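# Stack the desk carton onto the coffee-table carton stack

## Task

Take the carton that sits on the desk and set it squarely on top of the carton stack on the coffee table, aligned in the same orientation as the cartons already there. It must rest there on its own, not held up by the robot. Release it, then pull the arm and gripper well away so that nothing of the robot remains above the stack. The robot must not topple or be left leaning.

## Robot and tools

ROBOT. A Hello Robot Stretch 4, about 1.6 m tall, with one arm. Its parts are an omni-wheel base (rim within 0.23 m of the base origin), a lift riding up a mast, an arm that telescopes forward, a three-joint wrist (yaw, pitch, roll) and a two-finger gripper with bendy steel fingers.

FRAMES. Base frame: origin on the floor under the base centre, x forward, y left, z up. hand_pose, the point between the open fingertips (link pinch), is reported in this frame, and its printed value may be slightly wrong. With all wrist joints at 0 the hand axes line up with the base axes. Odometry frame: where the base frame was at scene start. base_odometry heading runs from -3.142 to 3.142, positive to the left, and it counts wheel slip as travel.

execute_actions(actions, cameras). actions is a list holding one action, or an empty list (that only returns the state and images). An action has "base", "joints", or both, plus optional "pace" and "contact_limits". Alternatively an action can be {"end_of_arm": "enable_torque"} and nothing else. All motions in one action start at the same moment.
- base: exactly one key per action. These are relative offsets from where the base last measured itself, not goals. translate_m: metres, -2 to 2, positive forward, no turning. strafe_m: metres, -2 to 2, positive left. rotate_rad: radians, -3.2 to 3.2, positive counter-clockwise seen from above.
- joints: a single dictionary keyed by joint name, each value an absolute target. lift_m: 0 to 1.2 m. arm_m: 0 to 0.55 m extension. wrist_yaw_rad: -1.134 to 4.276 (0 forward, positive left, 3.14 folded back, and above 3.4 the arm may be in the way). wrist_pitch_rad: -1.117 to 4.259 (0 level, 1.57 pointing down). wrist_roll_rad: -1.117 to 4.259 (0 puts both fingers at the same height, positive turns clockwise seen from behind). gripper_m: -0.038 to 0.141 m fingertip gap (negative presses the tips together). Done tolerances: lift and arm ±0.004, yaw and roll ±0.02, pitch ±0.05, gripper ±0.004. A joint target outside its range is clipped and the result says so. Any other bad value, or an unknown key, rejects the whole call.
- pace: "slow", "default", "fast" or "max". Base speed is 0.1/0.3/0.4/0.6 m/s and turning 1/2/3/4 rad/s. With lift_m above 0.2 both are capped further, down to 0.3 m/s and 1 rad/s at 1.2.
- contact_limits: only {"arm_m": x}, x from 0 (lightest) to 0.75 (hardest), default 0.5. It sets how hard the arm may push before it halts.
- cameras: a list drawn from head_camera, head_left_camera, head_right_camera, wrist_camera, "all". Omitted, null or ["all"] gives all cameras, [] gives none. The "pictures" line gives the image order.
One action lasts 15 s at most. A joint or base left out of an action may still be driving toward its previous target.

wait(seconds): 0 to 10 s with no new commands, then returns state and images. zoom_image(camera, region [x0,y0,x1,y1] pixels, at most 504x504) gives a closer look at the latest full image. read_manual gives only licence text. finished_scene(scene) ends scene 1 or 2 for good and reports success.

RESULTS. base_status and joint_status say how each motion ended. "done" for the base means the wheels turned the full amount, even if they slipped. off_target: stopped short and may still be pushing. contact_stop_at_<key>: hit something, and that part goes slack (a slack lift can sink under load, slack wheels can roll). limit_stop_at_tilt: leaning more than 6 degrees, lift, arm and wheels go slack and take no commands. limit_stop_at_own_body: about to hit itself, often when pitch is below -0.2 with roll below -0.4 or above 4. torque_fault: a wrist or gripper motor has gone limp, and you must send enable_torque. After any stop, the rest of that reply's execute/wait/finish calls are skipped. on_its_own lists what the call did not command; "held at" there is a target, not a position. turned_by_wheels against turned_by_imu differing by more than about 0.1 rad means a collision or slip. base_tilt is in degrees, forward and right positive. motor_effort is in percent with the peak in brackets. Wheel effort is positive for a right turn. A firm squeeze shows as a gripper_m effort change, and a load shifts the pitch effort. lidar_m has 12 sectors of 30 degrees, counter-clockwise from straight ahead (4th left, 7th behind, 10th right). "-" means nothing seen or closer than 0.25 m. It sees tabletops and can miss glass or thin legs. wrist_depth_mm is a 7x7 grid of depths, 100 to 2000 mm.

CAMERAS. head_camera looks ahead and down from the mast top. head_left_camera and head_right_camera are fisheyes looking more steeply down and show the base and arm. wrist_camera looks along the fingers, with the tips low in the frame. Turn the base to look elsewhere.

ORDER. Unfold first, e.g. lift_m 0.4 with wrist_yaw_rad 0 together. Then find the desk carton and approach it. Open the gripper wider than the carton, close to a gripper_m below its width (lower squeezes harder and draws it inward), and lift. Drive to the coffee table. Align the carton with the stack's orientation, lower it gently onto the top, and open the gripper. Then raise and retract so the hand is well clear and not over the stack. Finally call finished_scene.

AVOID. Turning or driving with more than 1 kg held and arm_m over 0.2 (it can tip, more so at fast or max). Strong steady pushes with the gripper high. Pressing the gripper into surfaces with base or arm moves, which causes torque faults. Fingertips jamming on a surface (raise the lift). Drops, slams, or knocking the stack over. Leaving the carton resting on the robot. Objects may occasionally get nudged by outside forces.

Each tool is called after "Request:" as a command line: name --argument value for each argument, lists and objects as JSON in quotes; but a table of rows of numbers goes row by row, as --pt "numbers of a row", without its own name.

## Session

Request:
execute_actions --actions '[]'

Scene clock: 0.00 s.
base_odometry: x=+0.000 y=+0.000 heading=+0.000 (m, m, rad; odometry frame)
turned_by_wheels: +0.000 (rad since the last result)
turned_by_imu: +0.000 (rad since the last result)
base_tilt: forward=+0.8 right=+0.0 (deg)
lidar_m: 1.61 2.71 1.66 1.45 1.44 1.81 0.89 0.90 1.11 1.93 2.26 1.77
base_status: not commanded
joint_positions: lift_m=+0.238 arm_m=+0.002 wrist_yaw_rad=+3.082 wrist_pitch_rad=-0.004 wrist_roll_rad=-0.013 gripper_m=+0.057
joint_status: not commanded
motor_effort: lift_m=+19 arm_m=+0 wrist_yaw_rad=-1 wrist_pitch_rad=-9 wrist_roll_rad=+0 gripper_m=-1 wheel_0=+0 wheel_1=+1 wheel_2=+0 (%)
hand_pose: x=-0.1099 y=+0.1045 z=+0.4178 quat_wxyz=(+0.030, +0.002, -0.006, +1.000) (m; base frame)
wrist_depth_mm: - 139 1756 1863 - - 1576 / - 130 1708 1863 - - 1537 / 106 140 213 1808 - - 1576 / 121 141 1708 1921 - - 1537 / 1537 1576 1708 1808 - - 1618 / 1499 1464 195 1499 198 1499 1464 / 1042 976 1042 113 1042 991 1078
pictures: head_camera, head_left_camera, head_right_camera, wrist_camera
Images, in order (width x height): head_camera 420x560, head_left_camera 420x672, head_right_camera 420x672, wrist_camera 616x392.

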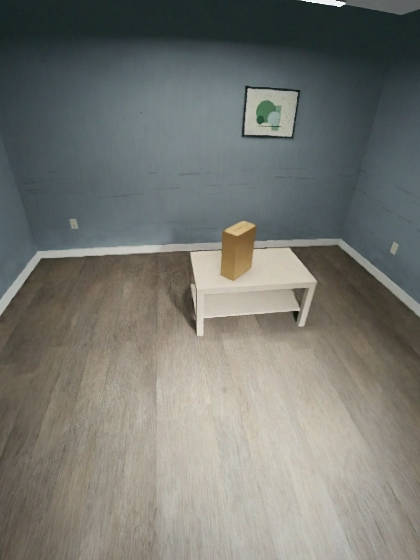

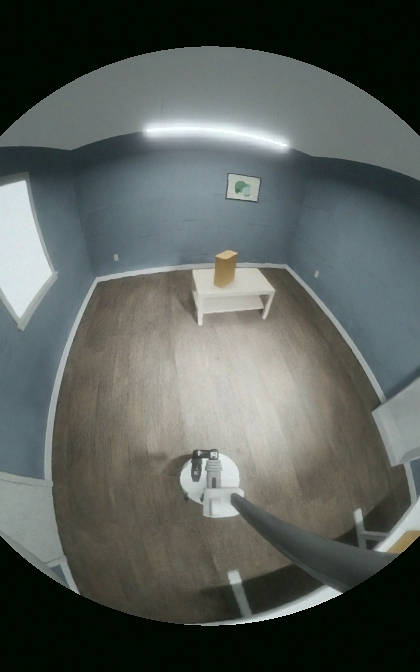

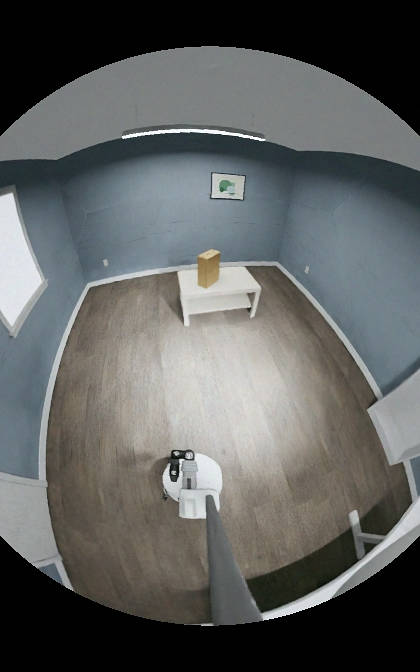

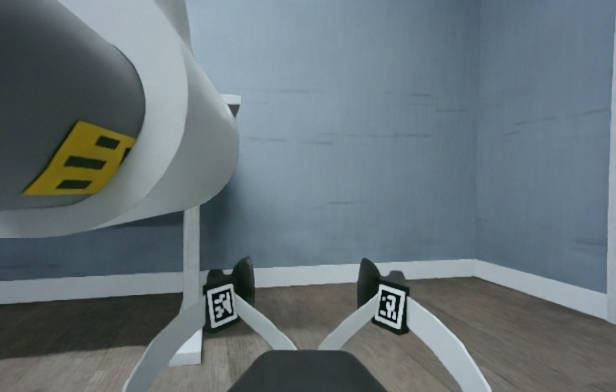

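Request:
execute_actions --actions '[{"base":{"rotate_rad":-2.6},"joints":{"lift_m":0.9,"wrist_yaw_rad":0,"gripper_m":0.14}}]' --cameras '["head_camera","wrist_camera"]'

Scene clock: 6.07 s.
base_odometry: x=+0.000 y=+0.000 heading=-2.600 (m, m, rad; odometry frame)
turned_by_wheels: -2.600 (rad since the last result)
turned_by_imu: -2.539 (rad since the last result)
base_tilt: forward=+0.9 right=+0.1 (deg)
lidar_m: 0.90 1.11 1.93 2.24 1.77 1.61 2.58 1.65 1.46 1.45 1.84 0.88
base_status: done
joint_positions: lift_m=+0.900 arm_m=+0.002 wrist_yaw_rad=+0.000 wrist_pitch_rad=-0.004 wrist_roll_rad=-0.013 gripper_m=+0.140
joint_status: all done
motor_effort: lift_m=+22(22) arm_m=+0(0) wrist_yaw_rad=+0(7) wrist_pitch_rad=-6(8) wrist_roll_rad=+1(1) gripper_m=+1(3) wheel_0=+0(6) wheel_1=-1(8) wheel_2=-2(7) (%)
hand_pose: x=+0.4613 y=-0.0873 z=+1.0791 quat_wxyz=(+1.000, -0.006, -0.002, +0.000) (m; base frame)
wrist_depth_mm: - 1808 1661 1499 1397 1255 1229 / - 1756 1708 1537 1366 1281 1229 / - 1808 1618 1576 1430 1281 1229 / - 1863 1661 1499 1430 1336 1205 / - 1808 1661 1576 1430 1336 1229 / 1205 202 1098 1281 1138 215 1229 / 1336 946 904 113 904 891 1229
pictures: head_camera, wrist_camera
camera_calibration (this result's frames):
wrist_camera: T_world_to_cam=[[-0.0132968, -0.99982, 0.0135398, -0.099242], [-0.0140649, -0.0133527, -0.999812, 1.13459], [0.999813, -0.0134847, -0.0138848, -0.214945], [0, 0, 0, 1]] pos_world=[0.229543, -0.0869728, 1.13274]
Images, in order (width x height): head_camera 420x560, wrist_camera 616x392.

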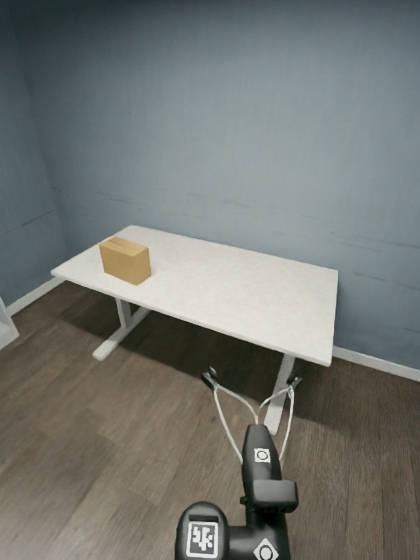

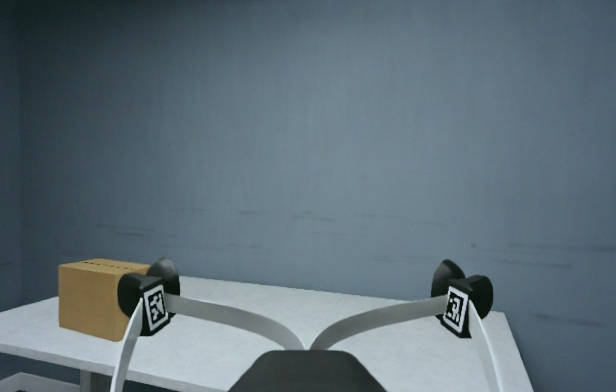

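Request:
execute_actions --actions '[{"base":{"rotate_rad":-0.6},"joints":{"lift_m":1.1,"wrist_pitch_rad":1.57,"wrist_roll_rad":1.57}}]' --cameras '[]'

Request:
execute_actions --actions '[{"base":{"strafe_m":1.0}}]' --cameras '["head_camera","wrist_camera"]'

Scene clock: 14.43 s.
base_odometry: x=+0.000 y=+0.000 heading=+3.083 (m, m, rad; odometry frame)
turned_by_wheels: -0.600 (rad since the last result)
turned_by_imu: -0.585 (rad since the last result)
base_tilt: forward=+0.9 right=+0.1 (deg)
lidar_m: 0.89 0.90 1.05 1.92 2.24 1.84 1.61 2.89 1.73 1.48 1.44 1.72
base_status: done
joint_positions: lift_m=+1.100 arm_m=+0.002 wrist_yaw_rad=+0.000 wrist_pitch_rad=+1.570 wrist_roll_rad=+1.570 gripper_m=+0.140
joint_status: all done
motor_effort: lift_m=+22(27) arm_m=+0(0) wrist_yaw_rad=+2(1) wrist_pitch_rad=+2(8) wrist_roll_rad=+3(6) gripper_m=+1(2) wheel_0=+1(6) wheel_1=+0(7) wheel_2=-1(7) (%)
hand_pose: x=+0.1732 y=-0.0874 z=+0.9894 quat_wxyz=(+0.501, +0.500, +0.500, -0.499) (m; base frame)
wrist_depth_mm: 1182 1160 1205 1182 1182 1205 1229 / 1182 1160 1205 1182 1182 1182 1205 / 1138 1205 1182 1182 1205 1205 1205 / 1205 1160 1205 1025 991 1205 1229 / 1182 1205 1182 991 991 1205 353 / 1182 202 1205 1182 991 208 1229 / 1229 1160 1205 112 1229 1229 1229
pictures: none
No camera images: the call's "cameras" was empty. Leave "cameras" out to get every camera's image.

Scene clock: 19.10 s.
base_odometry: x=-0.059 y=-0.998 heading=+3.083 (m, m, rad; odometry frame)
turned_by_wheels: +0.000 (rad since the last result)
turned_by_imu: +0.002 (rad since the last result)
base_tilt: forward=+0.8 right=+0.0 (deg)
lidar_m: 0.67 0.67 1.13 0.96 0.97 1.53 1.82 1.82 2.77 2.43 2.40 0.77
base_status: done
joint_positions: lift_m=+1.100 arm_m=+0.002 wrist_yaw_rad=+0.000 wrist_pitch_rad=+1.570 wrist_roll_rad=+1.570 gripper_m=+0.140
joint_status: not commanded
motor_effort: lift_m=+21(22) arm_m=+0(0) wrist_yaw_rad=+0(0) wrist_pitch_rad=+0(3) wrist_roll_rad=+3(4) gripper_m=+0(0) wheel_0=+0(10) wheel_1=+0(10) wheel_2=+0(0) (%)
hand_pose: x=+0.1731 y=-0.0874 z=+0.9895 quat_wxyz=(+0.501, +0.500, +0.500, -0.499) (m; base frame)
wrist_depth_mm: 1160 1182 1138 1182 1182 1138 1205 / 1182 1182 1182 1182 1182 1205 1205 / 1182 1160 1182 1182 1205 1229 1205 / 1182 1182 1205 1025 1008 1205 1205 / 1182 1182 1229 991 976 1182 353 / 1205 202 1205 1205 1008 209 1229 / 1182 1182 1229 113 1229 1255 1205
pictures: head_camera, wrist_camera
camera_calibration (this result's frames):
wrist_camera: T_world_to_cam=[[-0.999921, -0.00189751, 0.0124262, 0.157218], [-0.00166915, 0.99983, 0.0183621, 0.119875], [-0.012459, 0.0183399, -0.999754, 1.2255], [0, 0, 0, 1]] pos_world=[0.172675, -0.142032, 1.22105]
Images, in order (width x height): head_camera 420x560, wrist_camera 616x392.

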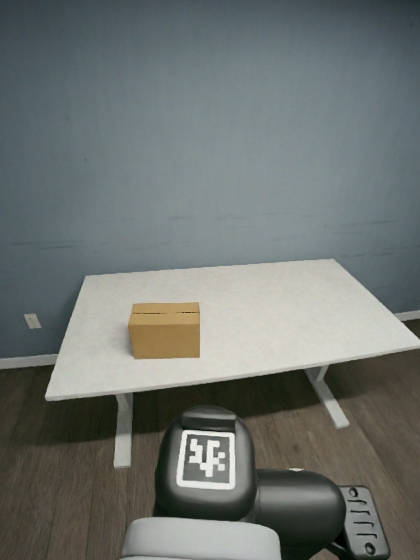

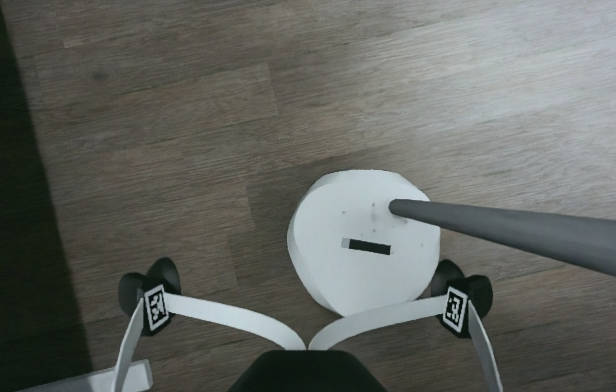

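Request:
execute_actions --actions '[{"base":{"strafe_m":0.25},"joints":{"arm_m":0.4}}]' --cameras '[]'

Request:
execute_actions --actions '[{"base":{"translate_m":0.3}}]' --cameras '["head_camera","wrist_camera"]'

Scene clock: 25.87 s.
base_odometry: x=-0.073 y=-1.248 heading=+3.083 (m, m, rad; odometry frame)
turned_by_wheels: +0.000 (rad since the last result)
turned_by_imu: +0.001 (rad since the last result)
base_tilt: forward=+0.7 right=+0.0 (deg)
lidar_m: 0.61 0.62 0.84 0.73 0.73 1.23 2.28 1.89 3.06 2.64 1.19 0.71
base_status: done
joint_positions: lift_m=+1.100 arm_m=+0.399 wrist_yaw_rad=+0.000 wrist_pitch_rad=+1.570 wrist_roll_rad=+1.570 gripper_m=+0.140
joint_status: all done
motor_effort: lift_m=+21(21) arm_m=+8(8) wrist_yaw_rad=-2(1) wrist_pitch_rad=-1(1) wrist_roll_rad=+1(2) gripper_m=+1(1) wheel_0=-1(10) wheel_1=-1(11) wheel_2=-1(1) (%)
hand_pose: x=+0.5699 y=-0.0874 z=+0.9895 quat_wxyz=(+0.501, +0.500, +0.500, -0.499) (m; base frame)
wrist_depth_mm: 480 484 1160 1160 1205 1205 1205 / 480 484 1205 1182 1182 1182 1205 / 357 488 1182 1205 1229 1205 1205 / 334 488 1205 1182 1205 1008 1008 / 327 449 496 1205 1229 991 1008 / 319 202 492 1205 1205 208 1205 / 315 492 492 113 1205 1229 1205
pictures: none
No camera images: the call's "cameras" was empty. Leave "cameras" out to get every camera's image.

Scene clock: 28.33 s.
base_odometry: x=-0.373 y=-1.230 heading=+3.083 (m, m, rad; odometry frame)
turned_by_wheels: +0.000 (rad since the last result)
turned_by_imu: -0.001 (rad since the last result)
base_tilt: forward=+0.9 right=+0.0 (deg)
lidar_m: 0.32 0.33 0.41 0.79 0.80 0.95 2.41 2.19 3.00 2.59 0.65 0.38
base_status: done
joint_positions: lift_m=+1.100 arm_m=+0.399 wrist_yaw_rad=+0.000 wrist_pitch_rad=+1.570 wrist_roll_rad=+1.570 gripper_m=+0.140
joint_status: not commanded
motor_effort: lift_m=+21(21) arm_m=+7(8) wrist_yaw_rad=-1(2) wrist_pitch_rad=+0(0) wrist_roll_rad=+1(2) gripper_m=+1(0) wheel_0=+2(7) wheel_1=+3(5) wheel_2=+0(8) (%)
hand_pose: x=+0.5699 y=-0.0874 z=+0.9895 quat_wxyz=(+0.501, +0.500, +0.500, -0.499) (m; base frame)
wrist_depth_mm: 480 484 484 488 488 1205 1182 / 484 484 484 488 484 1182 1205 / 480 488 484 314 492 1205 1205 / 484 488 488 314 492 991 1008 / 492 492 492 315 315 1008 1025 / 488 202 488 315 315 209 1205 / 484 488 492 113 319 496 1229
pictures: head_camera, wrist_camera
camera_calibration (this result's frames):
wrist_camera: T_world_to_cam=[[-0.99992, -0.00203674, 0.01245, 0.553915], [-0.00180792, 0.99983, 0.0183623, 0.120616], [-0.0124852, 0.0183383, -0.999754, 1.23048], [0, 0, 0, 1]] pos_world=[0.569452, -0.142032, 1.22106]
Images, in order (width x height): head_camera 420x560, wrist_camera 616x392.

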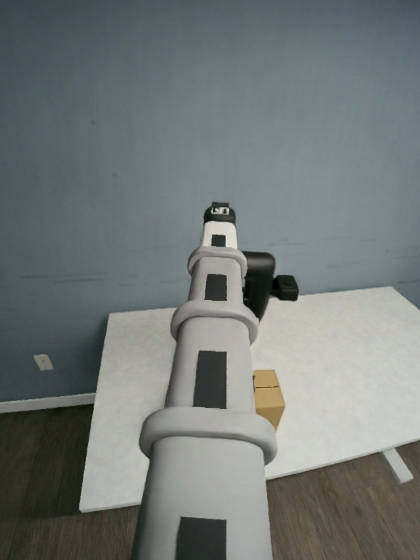

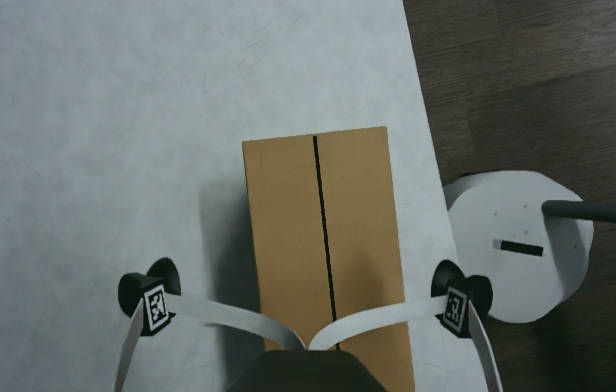

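Request:
execute_actions --actions '[{"joints":{"arm_m":0.383,"wrist_roll_rad":1.47,"lift_m":1.05}}]' --cameras '["wrist_camera"]'

Scene clock: 33.97 s.
base_odometry: x=-0.373 y=-1.230 heading=+3.083 (m, m, rad; odometry frame)
turned_by_wheels: +0.000 (rad since the last result)
turned_by_imu: +0.001 (rad since the last result)
base_tilt: forward=+0.9 right=+0.0 (deg)
lidar_m: 0.32 0.32 0.39 0.80 0.81 0.94 2.41 2.18 3.01 2.57 0.66 0.37
base_status: not commanded
joint_positions: lift_m=+1.050 arm_m=+0.384 wrist_yaw_rad=+0.000 wrist_pitch_rad=+1.570 wrist_roll_rad=+1.470 gripper_m=+0.140
joint_status: all done
motor_effort: lift_m=+14(18) arm_m=-8(9) wrist_yaw_rad=+0(1) wrist_pitch_rad=+0(3) wrist_roll_rad=+0(1) gripper_m=+1(1) wheel_0=+2(2) wheel_1=+2(2) wheel_2=+0(0) (%)
hand_pose: x=+0.5555 y=-0.0874 z=+0.9401 quat_wxyz=(+0.525, +0.474, +0.524, -0.474) (m; base frame)
wrist_depth_mm: 430 430 436 439 442 1160 1138 / 436 436 439 439 439 1138 1160 / 436 436 442 263 436 1182 1160 / 439 439 436 264 266 931 1138 / 439 439 442 265 265 960 946 / 442 202 267 266 266 208 946 / 442 445 445 113 270 960 1138
pictures: wrist_camera
camera_calibration (this result's frames):
wrist_camera: T_world_to_cam=[[-0.994803, -0.101037, 0.0125734, 0.528567], [-0.100799, 0.994739, 0.0182693, 0.176135], [-0.0143531, 0.016907, -0.999754, 1.18178], [0, 0, 0, 1]] pos_world=[0.560536, -0.141784, 1.17163]
Images, in order (width x height): wrist_camera 616x392.

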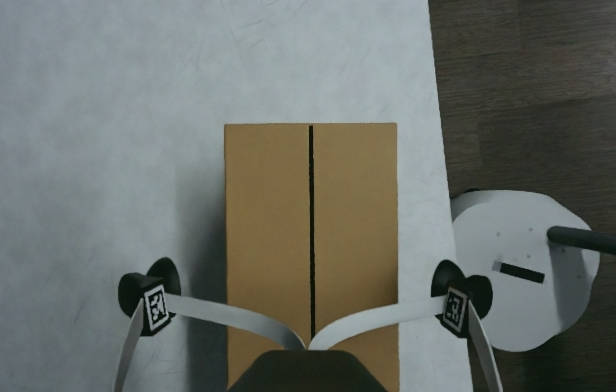

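Request:
execute_actions --actions '[{"joints":{"lift_m":0.96}}]' --cameras '[]'

Request:
execute_actions --actions '[{"joints":{"gripper_m":0.07}}]' --cameras '[]'

Request:
execute_actions --actions '[{"joints":{"lift_m":1.15,"arm_m":0.15}}]' --cameras '[]'

Request:
execute_actions --actions '[{"base":{"translate_m":-1.2}}]' --cameras '[]'

Request:
execute_actions --actions '[{"base":{"rotate_rad":3.2}}]' --cameras '[]'

Request:
execute_actions --actions '[{"base":{"strafe_m":1.0}}]' --cameras '["head_camera","wrist_camera"]'

Scene clock: 42.57 s.
base_odometry: x=-0.373 y=-1.230 heading=+3.083 (m, m, rad; odometry frame)
turned_by_wheels: +0.000 (rad since the last result)
turned_by_imu: +0.000 (rad since the last result)
base_tilt: forward=+0.9 right=+0.0 (deg)
lidar_m: 0.33 0.32 0.41 0.80 0.79 0.94 2.41 2.18 3.01 2.58 0.65 0.40
base_status: not commanded
joint_positions: lift_m=+0.961 arm_m=+0.384 wrist_yaw_rad=-0.001 wrist_pitch_rad=+1.573 wrist_roll_rad=+1.470 gripper_m=+0.140
joint_status: all done
motor_effort: lift_m=+11(16) arm_m=-7(8) wrist_yaw_rad=+2(1) wrist_pitch_rad=-8(10) wrist_roll_rad=+1(1) gripper_m=+0(0) wheel_0=+2(2) wheel_1=+2(2) wheel_2=-1(1) (%)
hand_pose: x=+0.5546 y=-0.0874 z=+0.8504 quat_wxyz=(+0.524, +0.474, +0.525, -0.475) (m; base frame)
wrist_depth_mm: 349 349 351 347 355 1060 1060 / 347 351 351 351 355 1078 1060 / 351 353 176 177 178 1060 1098 / 351 351 177 178 178 357 1078 / 353 353 177 178 178 359 866 / 353 198 177 178 179 198 866 / 355 353 178 113 180 362 1078
pictures: none
No camera images: the call's "cameras" was empty. Leave "cameras" out to get every camera's image.

Scene clock: 44.30 s.
base_odometry: x=-0.373 y=-1.230 heading=+3.083 (m, m, rad; odometry frame)
turned_by_wheels: +0.000 (rad since the last result)
turned_by_imu: +0.000 (rad since the last result)
base_tilt: forward=+0.9 right=+0.0 (deg)
lidar_m: 0.32 0.33 0.39 0.80 0.81 0.94 2.42 2.19 2.99 2.59 0.65 0.37
base_status: not commanded
joint_positions: lift_m=+0.960 arm_m=+0.384 wrist_yaw_rad=+0.000 wrist_pitch_rad=+1.570 wrist_roll_rad=+1.470 gripper_m=+0.070
joint_status: all done
motor_effort: lift_m=+14(15) arm_m=-7(7) wrist_yaw_rad=+1(1) wrist_pitch_rad=+0(6) wrist_roll_rad=-1(0) gripper_m=-19(17) wheel_0=+2(2) wheel_1=+2(2) wheel_2=-1(1) (%)
hand_pose: x=+0.5553 y=-0.0874 z=+0.8500 quat_wxyz=(+0.525, +0.475, +0.524, -0.474) (m; base frame)
wrist_depth_mm: 345 345 345 351 351 1060 1078 / 347 349 349 349 349 1042 1060 / 347 349 170 170 170 1078 1060 / 351 351 170 171 171 359 1078 / 351 351 171 171 171 359 854 / 351 185 172 172 172 186 866 / 353 353 172 112 173 359 1060
pictures: none
No camera images: the call's "cameras" was empty. Leave "cameras" out to get every camera's image.

Scene clock: 46.17 s.
base_odometry: x=-0.373 y=-1.230 heading=+3.083 (m, m, rad; odometry frame)
turned_by_wheels: +0.000 (rad since the last result)
turned_by_imu: +0.000 (rad since the last result)
base_tilt: forward=+0.8 right=+0.0 (deg)
lidar_m: 0.25 0.33 0.39 0.81 0.81 0.93 2.42 2.18 2.99 2.59 0.65 0.27
base_status: not commanded
joint_positions: lift_m=+1.150 arm_m=+0.151 wrist_yaw_rad=+0.000 wrist_pitch_rad=+1.570 wrist_roll_rad=+1.470 gripper_m=+0.070
joint_status: all done
motor_effort: lift_m=+23(22) arm_m=-8(9) wrist_yaw_rad=-2(0) wrist_pitch_rad=-1(3) wrist_roll_rad=+0(0) gripper_m=-18(17) wheel_0=+2(2) wheel_1=+2(2) wheel_2=-1(1) (%)
hand_pose: x=+0.3224 y=-0.0874 z=+1.0394 quat_wxyz=(+0.525, +0.474, +0.524, -0.474) (m; base frame)
wrist_depth_mm: 525 530 535 1229 1229 1255 1255 / 525 535 530 1255 1229 1255 1255 / 535 535 170 170 170 1229 1281 / 539 539 170 171 170 1229 1255 / 535 539 171 172 172 1060 654 / 535 185 172 172 171 187 1255 / 539 539 172 113 172 1255 1255
pictures: none
No camera images: the call's "cameras" was empty. Leave "cameras" out to get every camera's image.

Scene clock: 51.67 s.
base_odometry: x=+0.825 y=-1.301 heading=+3.083 (m, m, rad; odometry frame)
turned_by_wheels: +0.000 (rad since the last result)
turned_by_imu: +0.008 (rad since the last result)
base_tilt: forward=+0.8 right=+0.1 (deg)
lidar_m: 0.25 1.02 0.81 0.82 0.82 1.00 1.79 1.09 1.23 2.89 2.90 0.27
base_status: done
joint_positions: lift_m=+1.150 arm_m=+0.151 wrist_yaw_rad=+0.000 wrist_pitch_rad=+1.570 wrist_roll_rad=+1.470 gripper_m=+0.070
joint_status: not commanded
motor_effort: lift_m=+23(23) arm_m=-7(8) wrist_yaw_rad=+0(1) wrist_pitch_rad=-1(0) wrist_roll_rad=+0(0) gripper_m=-17(17) wheel_0=-1(7) wheel_1=+0(6) wheel_2=-2(9) (%)
hand_pose: x=+0.3224 y=-0.0874 z=+1.0394 quat_wxyz=(+0.525, +0.474, +0.524, -0.474) (m; base frame)
wrist_depth_mm: 1229 1229 1229 1255 1205 1229 1308 / 1229 1182 1255 1229 1281 1255 1205 / 1205 1205 170 170 171 1255 1281 / 1205 1229 171 171 171 1255 1255 / 1229 1255 170 171 172 1042 647 / 1255 186 172 172 173 187 1281 / 1229 1229 173 113 173 1281 1281
pictures: none
No camera images: the call's "cameras" was empty. Leave "cameras" out to get every camera's image.

Scene clock: 55.73 s.
base_odometry: x=+0.825 y=-1.301 heading=-0.001 (m, m, rad; odometry frame)
turned_by_wheels: +3.200 (rad since the last result)
turned_by_imu: +3.126 (rad since the last result)
base_tilt: forward=+0.9 right=+0.0 (deg)
lidar_m: 0.25 1.07 1.25 2.90 2.91 1.65 1.57 0.99 0.81 0.83 0.82 0.25
base_status: done
joint_positions: lift_m=+1.150 arm_m=+0.151 wrist_yaw_rad=+0.000 wrist_pitch_rad=+1.570 wrist_roll_rad=+1.470 gripper_m=+0.070
joint_status: not commanded
motor_effort: lift_m=+23(23) arm_m=-8(8) wrist_yaw_rad=+0(1) wrist_pitch_rad=-1(1) wrist_roll_rad=+0(1) gripper_m=-18(17) wheel_0=-3(6) wheel_1=-2(6) wheel_2=-1(7) (%)
hand_pose: x=+0.3224 y=-0.0874 z=+1.0394 quat_wxyz=(+0.525, +0.474, +0.524, -0.474) (m; base frame)
wrist_depth_mm: 1229 1205 1205 1229 1255 1229 1229 / 1205 1182 1229 1255 1229 1229 1255 / 1182 1229 169 170 170 1255 1255 / 1255 1229 170 171 171 1229 1255 / 1229 1229 171 171 171 1042 640 / 1229 185 172 172 172 187 1255 / 1229 1229 172 113 173 1281 1255
pictures: none
No camera images: the call's "cameras" was empty. Leave "cameras" out to get every camera's image.

Scene clock: 60.40 s.
base_odometry: x=+0.826 y=-0.301 heading=-0.001 (m, m, rad; odometry frame)
turned_by_wheels: +0.000 (rad since the last result)
turned_by_imu: +0.001 (rad since the last result)
base_tilt: forward=+0.8 right=+0.1 (deg)
lidar_m: 0.25 0.85 2.13 1.91 1.93 2.32 1.91 1.67 1.71 1.79 1.81 0.26
base_status: done
joint_positions: lift_m=+1.150 arm_m=+0.151 wrist_yaw_rad=+0.000 wrist_pitch_rad=+1.570 wrist_roll_rad=+1.470 gripper_m=+0.070
joint_status: not commanded
motor_effort: lift_m=+22(23) arm_m=-8(7) wrist_yaw_rad=+0(1) wrist_pitch_rad=-2(2) wrist_roll_rad=+1(1) gripper_m=-19(18) wheel_0=-2(9) wheel_1=+1(9) wheel_2=+0(1) (%)
hand_pose: x=+0.3224 y=-0.0874 z=+1.0394 quat_wxyz=(+0.525, +0.474, +0.524, -0.474) (m; base frame)
wrist_depth_mm: 946 1229 1229 1205 1229 1255 1255 / 1098 1229 1205 1255 1229 1229 1255 / 1098 1229 170 170 170 1255 1229 / 831 1229 170 170 171 1281 1229 / 820 1281 171 171 172 1060 640 / 809 186 172 172 173 187 1229 / 798 1205 171 112 172 1255 1229
pictures: head_camera, wrist_camera
camera_calibration (this result's frames):
wrist_camera: T_world_to_cam=[[-0.994803, -0.101014, 0.0127972, 0.295177], [-0.100772, 0.994741, 0.0182919, 0.150789], [-0.0145776, 0.0169072, -0.999751, 1.27787], [0, 0, 0, 1]] pos_world=[0.327467, -0.141784, 1.27101]
Images, in order (width x height): head_camera 420x560, wrist_camera 616x392.

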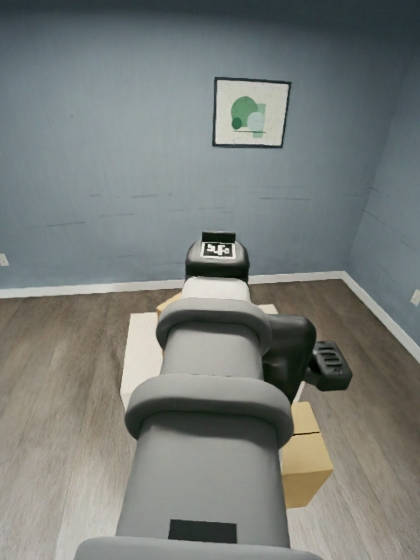

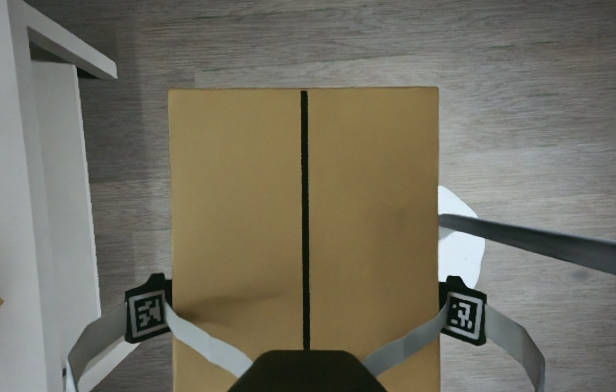

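Request:
execute_actions --actions '[{"base":{"translate_m":0.45},"joints":{"lift_m":1.2,"wrist_roll_rad":1.57}}]' --cameras '[]'

Request:
execute_actions --actions '[{"base":{"strafe_m":0.3}}]' --cameras '["head_right_camera","wrist_camera"]'

Scene clock: 68.27 s.
base_odometry: x=+1.276 y=-0.301 heading=+0.000 (m, m, rad; odometry frame)
turned_by_wheels: +0.000 (rad since the last result)
turned_by_imu: -0.002 (rad since the last result)
base_tilt: forward=+0.9 right=+0.0 (deg)
lidar_m: 0.25 0.40 0.49 1.96 2.02 2.43 3.06 2.12 1.91 1.72 1.73 0.25
base_status: done
joint_positions: lift_m=+1.199 arm_m=+0.151 wrist_yaw_rad=+0.000 wrist_pitch_rad=+1.570 wrist_roll_rad=+1.570 gripper_m=+0.070
joint_status: all done
motor_effort: lift_m=+22(22) arm_m=-8(8) wrist_yaw_rad=+1(1) wrist_pitch_rad=+0(1) wrist_roll_rad=+2(5) gripper_m=-18(18) wheel_0=+2(5) wheel_1=+2(6) wheel_2=+1(10) (%)
hand_pose: x=+0.3224 y=-0.0874 z=+1.0891 quat_wxyz=(+0.500, +0.500, +0.500, -0.500) (m; base frame)
wrist_depth_mm: 1255 1255 1255 1308 1281 1336 1308 / 842 842 842 1281 1281 1308 1281 / 842 842 170 169 170 1308 1281 / 842 854 170 170 171 1336 1336 / 842 842 171 171 172 1308 1281 / 854 186 171 172 172 187 1308 / 500 512 173 113 173 1308 1308
pictures: none
No camera images: the call's "cameras" was empty. Leave "cameras" out to get every camera's image.

Scene clock: 70.60 s.
base_odometry: x=+1.276 y=-0.001 heading=+0.000 (m, m, rad; odometry frame)
turned_by_wheels: +0.000 (rad since the last result)
turned_by_imu: +0.001 (rad since the last result)
base_tilt: forward=+1.0 right=+0.1 (deg)
lidar_m: 0.25 0.35 1.90 1.68 1.70 2.08 3.15 2.18 2.16 2.00 0.62 0.25
base_status: done
joint_positions: lift_m=+1.199 arm_m=+0.151 wrist_yaw_rad=+0.000 wrist_pitch_rad=+1.570 wrist_roll_rad=+1.570 gripper_m=+0.070
joint_status: not commanded
motor_effort: lift_m=+22(23) arm_m=-8(7) wrist_yaw_rad=+1(0) wrist_pitch_rad=+0(0) wrist_roll_rad=+2(2) gripper_m=-18(18) wheel_0=+1(10) wheel_1=+0(9) wheel_2=+0(2) (%)
hand_pose: x=+0.3224 y=-0.0874 z=+1.0892 quat_wxyz=(+0.500, +0.500, +0.500, -0.500) (m; base frame)
wrist_depth_mm: 842 854 854 1281 1308 1281 1308 / 842 842 842 1281 1281 1255 1281 / 496 496 169 170 170 1336 1308 / 842 496 171 171 171 1308 1308 / 842 842 171 171 172 1336 1308 / 854 186 172 172 173 187 1308 / 1281 1308 172 113 173 1308 1308
pictures: head_right_camera, wrist_camera
camera_calibration (this result's frames):
wrist_camera: T_world_to_cam=[[-0.999917, -0.00186753, 0.0127857, 0.304867], [-0.00163257, 0.99983, 0.0183627, 0.118281], [-0.0128179, 0.0183403, -0.99975, 1.32716], [0, 0, 0, 1]] pos_world=[0.322046, -0.142032, 1.32075]
Images, in order (width x height): head_right_camera 420x672, wrist_camera 616x392.

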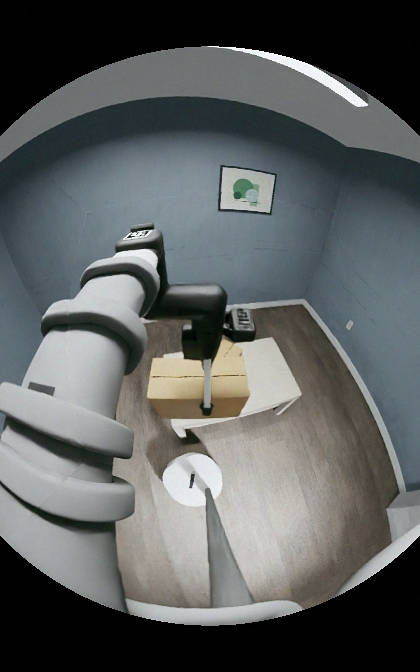

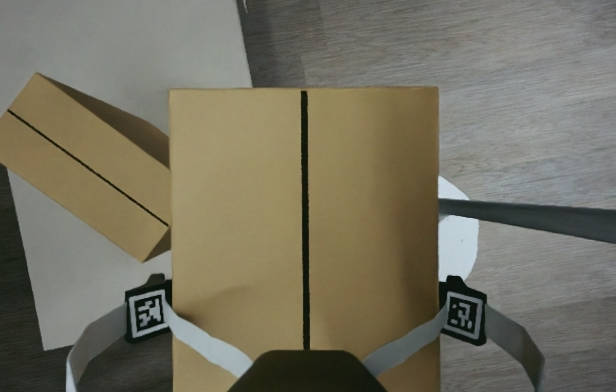

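Request:
execute_actions --actions '[{"base":{"strafe_m":-0.105},"joints":{"arm_m":0.451,"wrist_roll_rad":0.62},"pace":"slow"}]' --cameras '[]'

Request:
execute_actions --actions '[{"joints":{"lift_m":1.07},"pace":"slow"}]' --cameras '["head_right_camera","wrist_camera","head_left_camera"]'

Scene clock: 80.77 s.
base_odometry: x=+1.276 y=-0.106 heading=+0.000 (m, m, rad; odometry frame)
turned_by_wheels: +0.000 (rad since the last result)
turned_by_imu: +0.001 (rad since the last result)
base_tilt: forward=+0.9 right=+0.0 (deg)
lidar_m: 0.36 0.36 2.04 1.78 1.80 2.20 3.09 2.16 2.06 1.91 0.66 0.42
base_status: done
joint_positions: lift_m=+1.199 arm_m=+0.450 wrist_yaw_rad=+0.000 wrist_pitch_rad=+1.570 wrist_roll_rad=+0.620 gripper_m=+0.070
joint_status: all done
motor_effort: lift_m=+22(22) arm_m=+8(8) wrist_yaw_rad=+0(0) wrist_pitch_rad=+0(0) wrist_roll_rad=+0(5) gripper_m=-18(18) wheel_0=+3(6) wheel_1=-2(7) wheel_2=-1(3) (%)
hand_pose: x=+0.6207 y=-0.0874 z=+1.0892 quat_wxyz=(+0.674, +0.216, +0.673, -0.216) (m; base frame)
wrist_depth_mm: 1255 1281 1255 842 842 1281 1281 / 1255 1281 831 854 842 854 1255 / 1255 1281 169 169 170 854 1281 / 1255 854 170 170 170 1308 1308 / 1281 854 171 171 171 1336 1281 / 1255 185 171 172 172 187 1308 / 1308 1308 172 113 173 1281 1281
pictures: none
No camera images: the call's "cameras" was empty. Leave "cameras" out to get every camera's image.

Scene clock: 82.67 s.
base_odometry: x=+1.276 y=-0.106 heading=+0.000 (m, m, rad; odometry frame)
turned_by_wheels: +0.000 (rad since the last result)
turned_by_imu: +0.000 (rad since the last result)
base_tilt: forward=+1.0 right=-0.1 (deg)
lidar_m: 0.36 0.36 2.03 1.76 1.79 2.22 2.14 2.15 2.07 1.91 0.67 0.41
base_status: not commanded
joint_positions: lift_m=+1.070 arm_m=+0.450 wrist_yaw_rad=+0.000 wrist_pitch_rad=+1.570 wrist_roll_rad=+0.620 gripper_m=+0.070
joint_status: all done
motor_effort: lift_m=+15(22) arm_m=+8(8) wrist_yaw_rad=+0(1) wrist_pitch_rad=+4(1) wrist_roll_rad=+0(0) gripper_m=-18(17) wheel_0=+3(3) wheel_1=-2(2) wheel_2=-1(1) (%)
hand_pose: x=+0.6207 y=-0.0874 z=+0.9600 quat_wxyz=(+0.674, +0.216, +0.673, -0.216) (m; base frame)
wrist_depth_mm: 1160 1138 1138 715 723 707 1160 / 1138 1138 723 723 715 723 723 / 1138 715 170 170 170 723 1182 / 1160 732 170 170 171 1160 1182 / 1138 723 171 172 172 1160 1160 / 1160 185 172 172 172 187 1160 / 1182 1182 173 113 173 1182 1205
pictures: head_left_camera, head_right_camera, wrist_camera
camera_calibration (this result's frames):
wrist_camera: T_world_to_cam=[[-0.58074, -0.813985, 0.0130193, 0.273398], [-0.813793, 0.580886, 0.0176783, 0.589321], [-0.0219526, -0.000328508, -0.999759, 1.20591], [0, 0, 0, 1]] pos_world=[0.664831, -0.119391, 1.19164]
Images, in order (width x height): head_left_camera 420x672, head_right_camera 420x672, wrist_camera 616x392.

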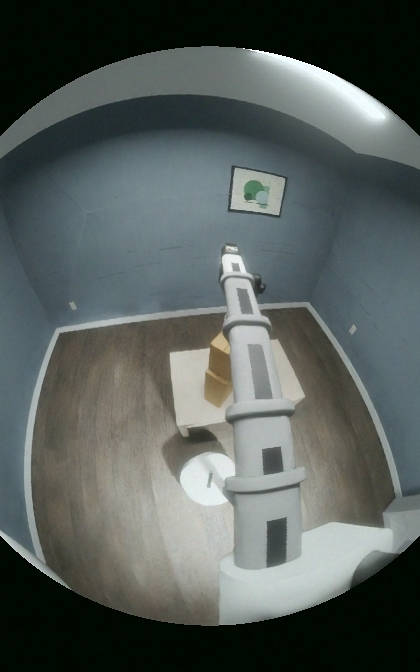

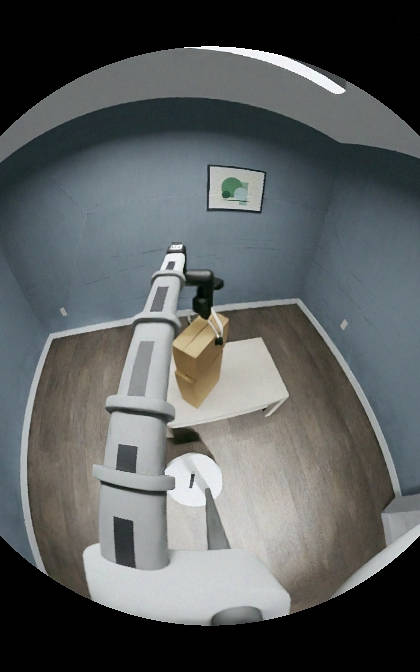

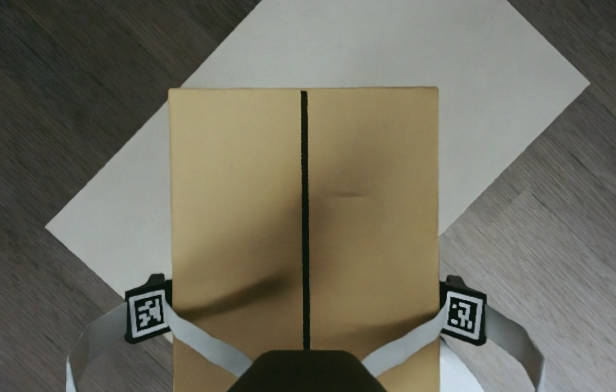

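Looks aligned; gap ~0.022.

Request:
execute_actions --actions '[{"joints":{"lift_m":1.052},"pace":"slow"}]' --cameras '[]'

Request:
execute_actions --actions '[{"joints":{"gripper_m":0.14}}]' --cameras '[]'

Request:
execute_actions --actions '[{"joints":{"lift_m":1.2}}]' --cameras '[]'

Request:
execute_actions --actions '[{"base":{"translate_m":-0.5},"joints":{"arm_m":0,"lift_m":0.5}}]' --cameras '["head_camera"]'

Scene clock: 90.33 s.
base_odometry: x=+1.276 y=-0.106 heading=+0.000 (m, m, rad; odometry frame)
turned_by_wheels: +0.000 (rad since the last result)
turned_by_imu: +0.000 (rad since the last result)
base_tilt: forward=+0.9 right=+0.1 (deg)
lidar_m: 0.35 0.37 2.04 1.77 1.81 2.20 2.15 2.14 2.06 1.91 0.65 0.42
base_status: not commanded
joint_positions: lift_m=+1.052 arm_m=+0.450 wrist_yaw_rad=+0.000 wrist_pitch_rad=+1.570 wrist_roll_rad=+0.620 gripper_m=+0.070
joint_status: all done
motor_effort: lift_m=+15(15) arm_m=+8(8) wrist_yaw_rad=+0(1) wrist_pitch_rad=+0(2) wrist_roll_rad=-1(1) gripper_m=-19(18) wheel_0=+3(3) wheel_1=-2(2) wheel_2=-1(1) (%)
hand_pose: x=+0.6208 y=-0.0874 z=+0.9420 quat_wxyz=(+0.674, +0.216, +0.673, -0.216) (m; base frame)
wrist_depth_mm: 1098 1118 1118 707 707 699 1118 / 1138 1138 699 707 699 707 699 / 1118 715 170 169 170 707 1182 / 1118 699 169 171 171 1160 1160 / 1160 715 171 171 172 1138 1160 / 1138 185 172 172 173 187 1160 / 1118 1182 172 112 173 1042 1182
pictures: none
No camera images: the call's "cameras" was empty. Leave "cameras" out to get every camera's image.

Scene clock: 92.07 s.
base_odometry: x=+1.276 y=-0.106 heading=+0.000 (m, m, rad; odometry frame)
turned_by_wheels: +0.000 (rad since the last result)
turned_by_imu: +0.000 (rad since the last result)
base_tilt: forward=+0.9 right=+0.0 (deg)
lidar_m: 0.37 0.37 2.03 1.77 1.79 2.21 2.15 2.16 2.07 1.90 0.67 0.42
base_status: not commanded
joint_positions: lift_m=+1.052 arm_m=+0.450 wrist_yaw_rad=-0.001 wrist_pitch_rad=+1.573 wrist_roll_rad=+0.620 gripper_m=+0.140
joint_status: all done
motor_effort: lift_m=+13(15) arm_m=+8(8) wrist_yaw_rad=+3(3) wrist_pitch_rad=-9(13) wrist_roll_rad=+1(1) gripper_m=+0(19) wheel_0=+3(3) wheel_1=-1(2) wheel_2=+0(1) (%)
hand_pose: x=+0.6198 y=-0.0874 z=+0.9422 quat_wxyz=(+0.672, +0.216, +0.674, -0.216) (m; base frame)
wrist_depth_mm: 1118 1138 1118 699 707 707 1160 / 1118 1138 707 715 707 715 715 / 1138 723 178 179 179 715 1138 / 1160 699 178 180 180 1138 1138 / 1160 707 180 181 181 1160 1160 / 1138 205 180 181 181 200 1138 / 1160 1182 181 112 182 1160 1182
pictures: none
No camera images: the call's "cameras" was empty. Leave "cameras" out to get every camera's image.

Scene clock: 93.77 s.
base_odometry: x=+1.276 y=-0.106 heading=+0.000 (m, m, rad; odometry frame)
turned_by_wheels: +0.000 (rad since the last result)
turned_by_imu: +0.000 (rad since the last result)
base_tilt: forward=+0.8 right=+0.0 (deg)
lidar_m: 0.37 0.35 2.02 1.77 1.79 2.21 3.11 2.16 2.06 1.91 0.67 0.42
base_status: not commanded
joint_positions: lift_m=+1.199 arm_m=+0.450 wrist_yaw_rad=+0.000 wrist_pitch_rad=+1.570 wrist_roll_rad=+0.620 gripper_m=+0.140
joint_status: all done
motor_effort: lift_m=+22(24) arm_m=+8(8) wrist_yaw_rad=+1(2) wrist_pitch_rad=-1(9) wrist_roll_rad=+0(1) gripper_m=+1(1) wheel_0=+3(3) wheel_1=-1(1) wheel_2=+0(0) (%)
hand_pose: x=+0.6206 y=-0.0874 z=+1.0891 quat_wxyz=(+0.673, +0.216, +0.673, -0.216) (m; base frame)
wrist_depth_mm: 1281 1255 1281 842 854 1308 1281 / 1281 1255 842 854 854 866 1281 / 1281 1281 854 322 831 842 1255 / 1308 842 842 322 842 1308 1281 / 1281 842 854 322 866 1308 1308 / 1308 202 324 325 325 208 1336 / 1308 1281 1281 113 1098 1308 1336
pictures: none
No camera images: the call's "cameras" was empty. Leave "cameras" out to get every camera's image.

Scene clock: 97.37 s.
base_odometry: x=+0.776 y=-0.106 heading=+0.000 (m, m, rad; odometry frame)
turned_by_wheels: +0.000 (rad since the last result)
turned_by_imu: +0.004 (rad since the last result)
base_tilt: forward=+0.9 right=+0.1 (deg)
lidar_m: 0.32 0.33 1.88 1.72 1.73 2.08 1.65 1.68 1.91 1.87 2.01 0.94
base_status: done
joint_positions: lift_m=+0.500 arm_m=+0.003 wrist_yaw_rad=+0.000 wrist_pitch_rad=+1.570 wrist_roll_rad=+0.620 gripper_m=+0.140
joint_status: all done
joint sent to its limit — the command would take arm_m past its lower limit, so that joint was sent only as far as its limit.
motor_effort: lift_m=+15(21) arm_m=-8(8) wrist_yaw_rad=+0(8) wrist_pitch_rad=-3(15) wrist_roll_rad=+1(17) gripper_m=+0(7) wheel_0=-2(8) wheel_1=-1(7) wheel_2=-1(11) (%)
hand_pose: x=+0.1743 y=-0.0874 z=+0.3900 quat_wxyz=(+0.674, +0.216, +0.673, -0.216) (m; base frame)
wrist_depth_mm: 591 597 609 609 603 603 609 / 597 603 609 603 609 609 609 / 368 603 609 609 609 615 615 / 362 484 609 609 615 609 621 / 399 615 615 402 407 615 615 / 615 202 402 404 407 209 615 / 615 615 410 113 407 407 615
pictures: head_camera
Images, in order (width x height): head_camera 420x560.

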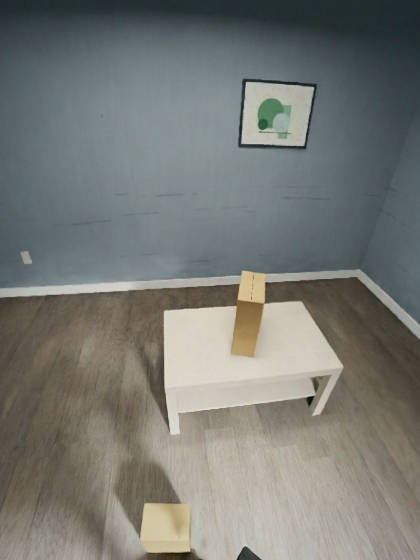

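My error: lowering too early knocked it off. Recovering.

Request:
execute_actions --actions '[{"base":{"translate_m":-0.5},"joints":{"wrist_roll_rad":0}}]' --cameras '["head_camera"]'

Scene clock: 103.33 s.
base_odometry: x=+0.276 y=-0.106 heading=-0.001 (m, m, rad; odometry frame)
turned_by_wheels: +0.000 (rad since the last result)
turned_by_imu: +0.004 (rad since the last result)
base_tilt: forward=+0.9 right=+0.0 (deg)
lidar_m: 0.80 0.82 1.79 1.63 1.63 1.97 1.15 1.17 1.44 1.83 2.10 1.49
base_status: done
joint_positions: lift_m=+0.500 arm_m=+0.003 wrist_yaw_rad=+0.000 wrist_pitch_rad=+1.570 wrist_roll_rad=+0.000 gripper_m=+0.140
joint_status: all done
motor_effort: lift_m=+15(15) arm_m=-8(8) wrist_yaw_rad=+0(1) wrist_pitch_rad=-2(2) wrist_roll_rad=-1(4) gripper_m=+0(1) wheel_0=-2(7) wheel_1=-2(7) wheel_2=+0(9) (%)
hand_pose: x=+0.1743 y=-0.0874 z=+0.3900 quat_wxyz=(+0.707, +0.000, +0.707, +0.000) (m; base frame)
wrist_depth_mm: 609 603 603 603 609 603 609 / 603 609 603 609 615 609 603 / 609 609 609 609 609 615 615 / 609 615 609 609 615 615 609 / 609 413 402 404 621 621 621 / 615 202 402 402 410 209 615 / 404 402 407 113 421 627 615
pictures: head_camera
Images, in order (width x height): head_camera 420x560.

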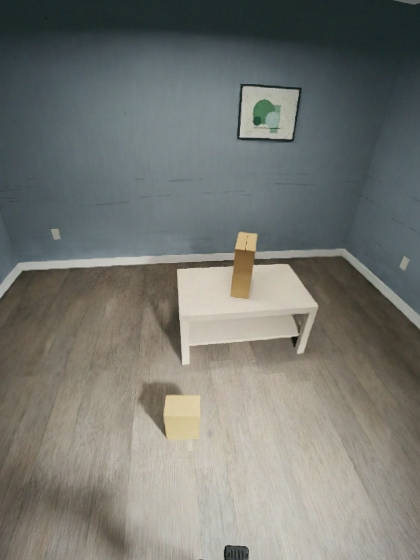

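Request:
execute_actions --actions '[{"base":{"strafe_m":-0.6},"joints":{"wrist_pitch_rad":0,"lift_m":0.0}}]' --cameras '[]'

Request:
execute_actions --actions '[{"base":{"translate_m":0.77}}]' --cameras '[]'

Request:
execute_actions --actions '[{"base":{"rotate_rad":1.6}}]' --cameras '["head_camera","wrist_camera"]'

Scene clock: 114.60 s.
base_odometry: x=+0.276 y=-0.706 heading=-0.001 (m, m, rad; odometry frame)
turned_by_wheels: +0.000 (rad since the last result)
turned_by_imu: +0.001 (rad since the last result)
base_tilt: forward=+1.0 right=+0.0 (deg)
lidar_m: 1.43 1.04 1.11 2.22 2.19 1.17 1.06 1.05 1.37 1.22 1.52 1.84
base_status: done
joint_positions: lift_m=+0.075 arm_m=+0.003 wrist_yaw_rad=+0.000 wrist_pitch_rad=+0.002 wrist_roll_rad=+0.000 gripper_m=+0.140
joint_status: lift_m limit_stop_at_own_body (moved -0.425 of -0.500); the others done
on_its_own: lift_m is slack since a limit_stop_at_own_body (your +0.000 is given up); arm_m is slack since a limit_stop_at_own_body
motor_effort: lift_m=+18(17) arm_m=+0(7) wrist_yaw_rad=-1(0) wrist_pitch_rad=-6(9) wrist_roll_rad=+0(1) gripper_m=+1(0) wheel_0=+0(10) wheel_1=+0(10) wheel_2=+2(3) (%)
hand_pose: x=+0.4626 y=-0.0874 z=+0.2527 quat_wxyz=(+1.000, +0.000, +0.001, +0.000) (m; base frame)
wrist_depth_mm: - - - - - - 1618 / - - - - - - 1618 / 1576 1281 1464 - - - 1661 / 1537 - - - - - 1618 / 1336 1336 1499 1464 1661 1661 1537 / 991 202 820 946 809 216 960 / 668 627 668 113 661 654 654
pictures: none
No camera images: the call's "cameras" was empty. Leave "cameras" out to get every camera's image.

not run: a stop came earlier in this reply.

not run: a stop came earlier in this reply.

Request:
execute_actions --actions '[{"base":{"strafe_m":-0.15},"joints":{"lift_m":0.1,"arm_m":0.01}}]' --cameras '[]'

Request:
execute_actions --actions '[{"base":{"translate_m":0.77}}]' --cameras '[]'

Request:
execute_actions --actions '[{"base":{"rotate_rad":1.6}}]' --cameras '[]'

Request:
execute_actions --actions '[{"joints":{"arm_m":0.17}}]' --cameras '[]'

Request:
execute_actions --actions '[{"joints":{"lift_m":0.0}}]' --cameras '["head_camera","wrist_camera"]'

Scene clock: 124.87 s.
base_odometry: x=+0.276 y=-0.855 heading=+0.000 (m, m, rad; odometry frame)
turned_by_wheels: +0.000 (rad since the last result)
turned_by_imu: +0.001 (rad since the last result)
base_tilt: forward=+0.9 right=-0.1 (deg)
lidar_m: 1.46 1.14 1.16 2.37 2.34 1.16 1.02 1.04 1.20 1.07 1.38 1.65
base_status: done
joint_positions: lift_m=+0.100 arm_m=+0.009 wrist_yaw_rad=+0.000 wrist_pitch_rad=+0.002 wrist_roll_rad=+0.000 gripper_m=+0.140
joint_status: all done
motor_effort: lift_m=+22(25) arm_m=+8(7) wrist_yaw_rad=-1(1) wrist_pitch_rad=-6(6) wrist_roll_rad=+0(1) gripper_m=+0(0) wheel_0=+0(10) wheel_1=-1(9) wheel_2=+2(1) (%)
hand_pose: x=+0.4680 y=-0.0874 z=+0.2772 quat_wxyz=(+1.000, +0.000, +0.001, +0.000) (m; base frame)
wrist_depth_mm: - - - - - 1863 1464 / - 1308 - - - 1921 1464 / - 1255 - - - 1921 1430 / - - - - - 1983 1430 / 1618 1537 1537 1808 1863 1808 1366 / 1042 202 878 1008 854 216 1008 / 723 683 715 112 707 715 707
pictures: none
No camera images: the call's "cameras" was empty. Leave "cameras" out to get every camera's image.

Scene clock: 128.93 s.
base_odometry: x=+1.046 y=-0.856 heading=+0.000 (m, m, rad; odometry frame)
turned_by_wheels: +0.000 (rad since the last result)
turned_by_imu: -0.004 (rad since the last result)
base_tilt: forward=+0.9 right=+0.0 (deg)
lidar_m: 0.71 0.72 0.87 0.78 2.50 2.03 1.79 1.69 1.32 1.20 1.22 1.50
base_status: done
joint_positions: lift_m=+0.100 arm_m=+0.009 wrist_yaw_rad=+0.000 wrist_pitch_rad=+0.002 wrist_roll_rad=+0.000 gripper_m=+0.140
joint_status: not commanded
motor_effort: lift_m=+22(22) arm_m=+8(8) wrist_yaw_rad=-2(1) wrist_pitch_rad=-5(8) wrist_roll_rad=+0(0) gripper_m=+1(1) wheel_0=+3(5) wheel_1=+1(6) wheel_2=+2(9) (%)
hand_pose: x=+0.4680 y=-0.0874 z=+0.2773 quat_wxyz=(+1.000, +0.000, +0.001, +0.000) (m; base frame)
wrist_depth_mm: 1708 1708 1921 1921 - 1661 1281 / 1708 1756 1756 1863 - 1708 1255 / 574 488 1863 1863 - 1661 1308 / 1708 1808 1863 1921 - 1756 1308 / 1708 878 1366 1808 1808 1576 1308 / 574 202 891 1025 866 216 1025 / 715 640 707 112 715 715 723
pictures: none
No camera images: the call's "cameras" was empty. Leave "cameras" out to get every camera's image.

Scene clock: 131.00 s.
base_odometry: x=+1.046 y=-0.856 heading=+1.600 (m, m, rad; odometry frame)
turned_by_wheels: +1.600 (rad since the last result)
turned_by_imu: +1.563 (rad since the last result)
base_tilt: forward=+0.9 right=+0.0 (deg)
lidar_m: 0.79 2.51 1.99 1.78 1.65 1.30 1.21 1.24 1.50 0.71 0.72 0.90
base_status: done
joint_positions: lift_m=+0.100 arm_m=+0.009 wrist_yaw_rad=+0.000 wrist_pitch_rad=+0.002 wrist_roll_rad=+0.000 gripper_m=+0.140
joint_status: not commanded
motor_effort: lift_m=+21(22) arm_m=+8(8) wrist_yaw_rad=-2(0) wrist_pitch_rad=-7(6) wrist_roll_rad=+0(0) gripper_m=+1(0) wheel_0=-2(8) wheel_1=+0(7) wheel_2=-1(8) (%)
hand_pose: x=+0.4681 y=-0.0874 z=+0.2773 quat_wxyz=(+1.000, +0.000, +0.001, +0.000) (m; base frame)
wrist_depth_mm: - - - - - - - / - - - - - - - / - - - - - - - / - - - - - - - / 1863 1863 1863 615 1576 1756 1397 / 1060 201 878 559 559 215 866 / 723 668 715 113 661 715 691
pictures: none
No camera images: the call's "cameras" was empty. Leave "cameras" out to get every camera's image.

Scene clock: 132.53 s.
base_odometry: x=+1.046 y=-0.856 heading=+1.600 (m, m, rad; odometry frame)
turned_by_wheels: +0.000 (rad since the last result)
turned_by_imu: +0.000 (rad since the last result)
base_tilt: forward=+0.9 right=-0.1 (deg)
lidar_m: 0.78 2.52 1.99 1.77 1.66 1.30 1.22 1.22 1.52 0.70 0.73 0.89
base_status: not commanded
joint_positions: lift_m=+0.100 arm_m=+0.169 wrist_yaw_rad=+0.000 wrist_pitch_rad=+0.002 wrist_roll_rad=+0.000 gripper_m=+0.140
joint_status: all done
motor_effort: lift_m=+21(21) arm_m=+8(8) wrist_yaw_rad=-1(1) wrist_pitch_rad=-8(7) wrist_roll_rad=-1(0) gripper_m=+1(2) wheel_0=-2(2) wheel_1=+0(0) wheel_2=-1(1) (%)
hand_pose: x=+0.6280 y=-0.0874 z=+0.2773 quat_wxyz=(+1.000, +0.000, +0.001, +0.000) (m; base frame)
wrist_depth_mm: 1863 1921 - - - - - / 1921 - - - - - - / 1863 - - - - - - / 1921 - - - - - - / 1863 1756 1808 544 1576 1808 1756 / 1042 202 866 399 397 215 1025 / 707 668 707 113 407 699 715
pictures: none
No camera images: the call's "cameras" was empty. Leave "cameras" out to get every camera's image.

Scene clock: 133.97 s.
base_odometry: x=+1.046 y=-0.856 heading=+1.600 (m, m, rad; odometry frame)
turned_by_wheels: +0.000 (rad since the last result)
turned_by_imu: +0.000 (rad since the last result)
base_tilt: forward=+0.9 right=+0.0 (deg)
lidar_m: 0.79 2.52 1.99 1.78 1.67 1.31 1.22 1.24 1.52 0.71 0.73 0.89
base_status: not commanded
joint_positions: lift_m=+0.000 arm_m=+0.169 wrist_yaw_rad=+0.000 wrist_pitch_rad=+0.002 wrist_roll_rad=+0.000 gripper_m=+0.140
joint_status: all done
motor_effort: lift_m=+14(22) arm_m=+8(8) wrist_yaw_rad=-1(1) wrist_pitch_rad=-5(5) wrist_roll_rad=+0(1) gripper_m=+0(1) wheel_0=-2(2) wheel_1=+0(0) wheel_2=-1(1) (%)
hand_pose: x=+0.6280 y=-0.0874 z=+0.1779 quat_wxyz=(+1.000, +0.000, +0.001, +0.000) (m; base frame)
wrist_depth_mm: 1863 1921 - - - - - / 1863 - - - - - - / 1983 - - - - - - / 1863 - - 392 397 - - / 1366 1281 1281 397 397 1255 1281 / 741 202 615 397 399 215 715 / 512 480 504 113 404 500 500
pictures: head_camera, wrist_camera
camera_calibration (this result's frames):
wrist_camera: T_world_to_cam=[[-0.0134421, -0.99991, 0.000433067, -0.0824669], [-0.0206599, -0.000155276, -0.999787, 0.241157], [0.999696, -0.0134482, -0.020656, -0.392852], [0, 0, 0, 1]] pos_world=[0.396606, -0.0877051, 0.233026]
Images, in order (width x height): head_camera 420x560, wrist_camera 616x392.

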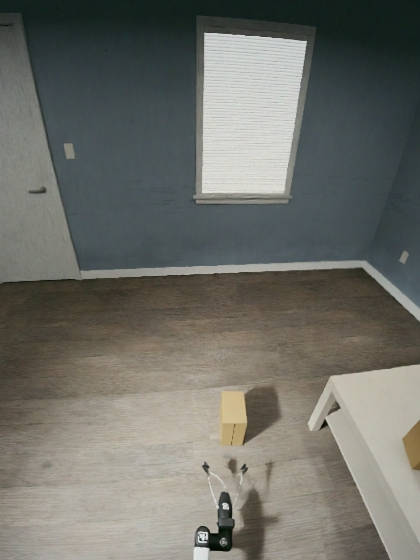

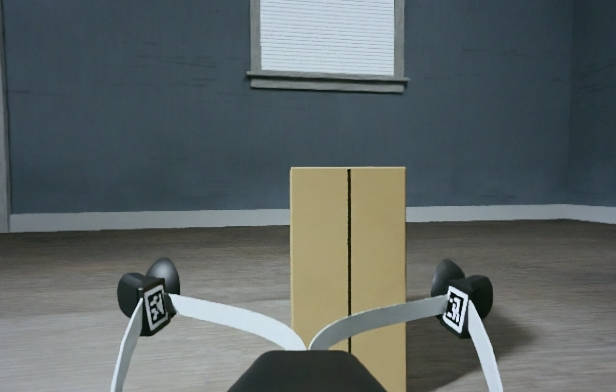

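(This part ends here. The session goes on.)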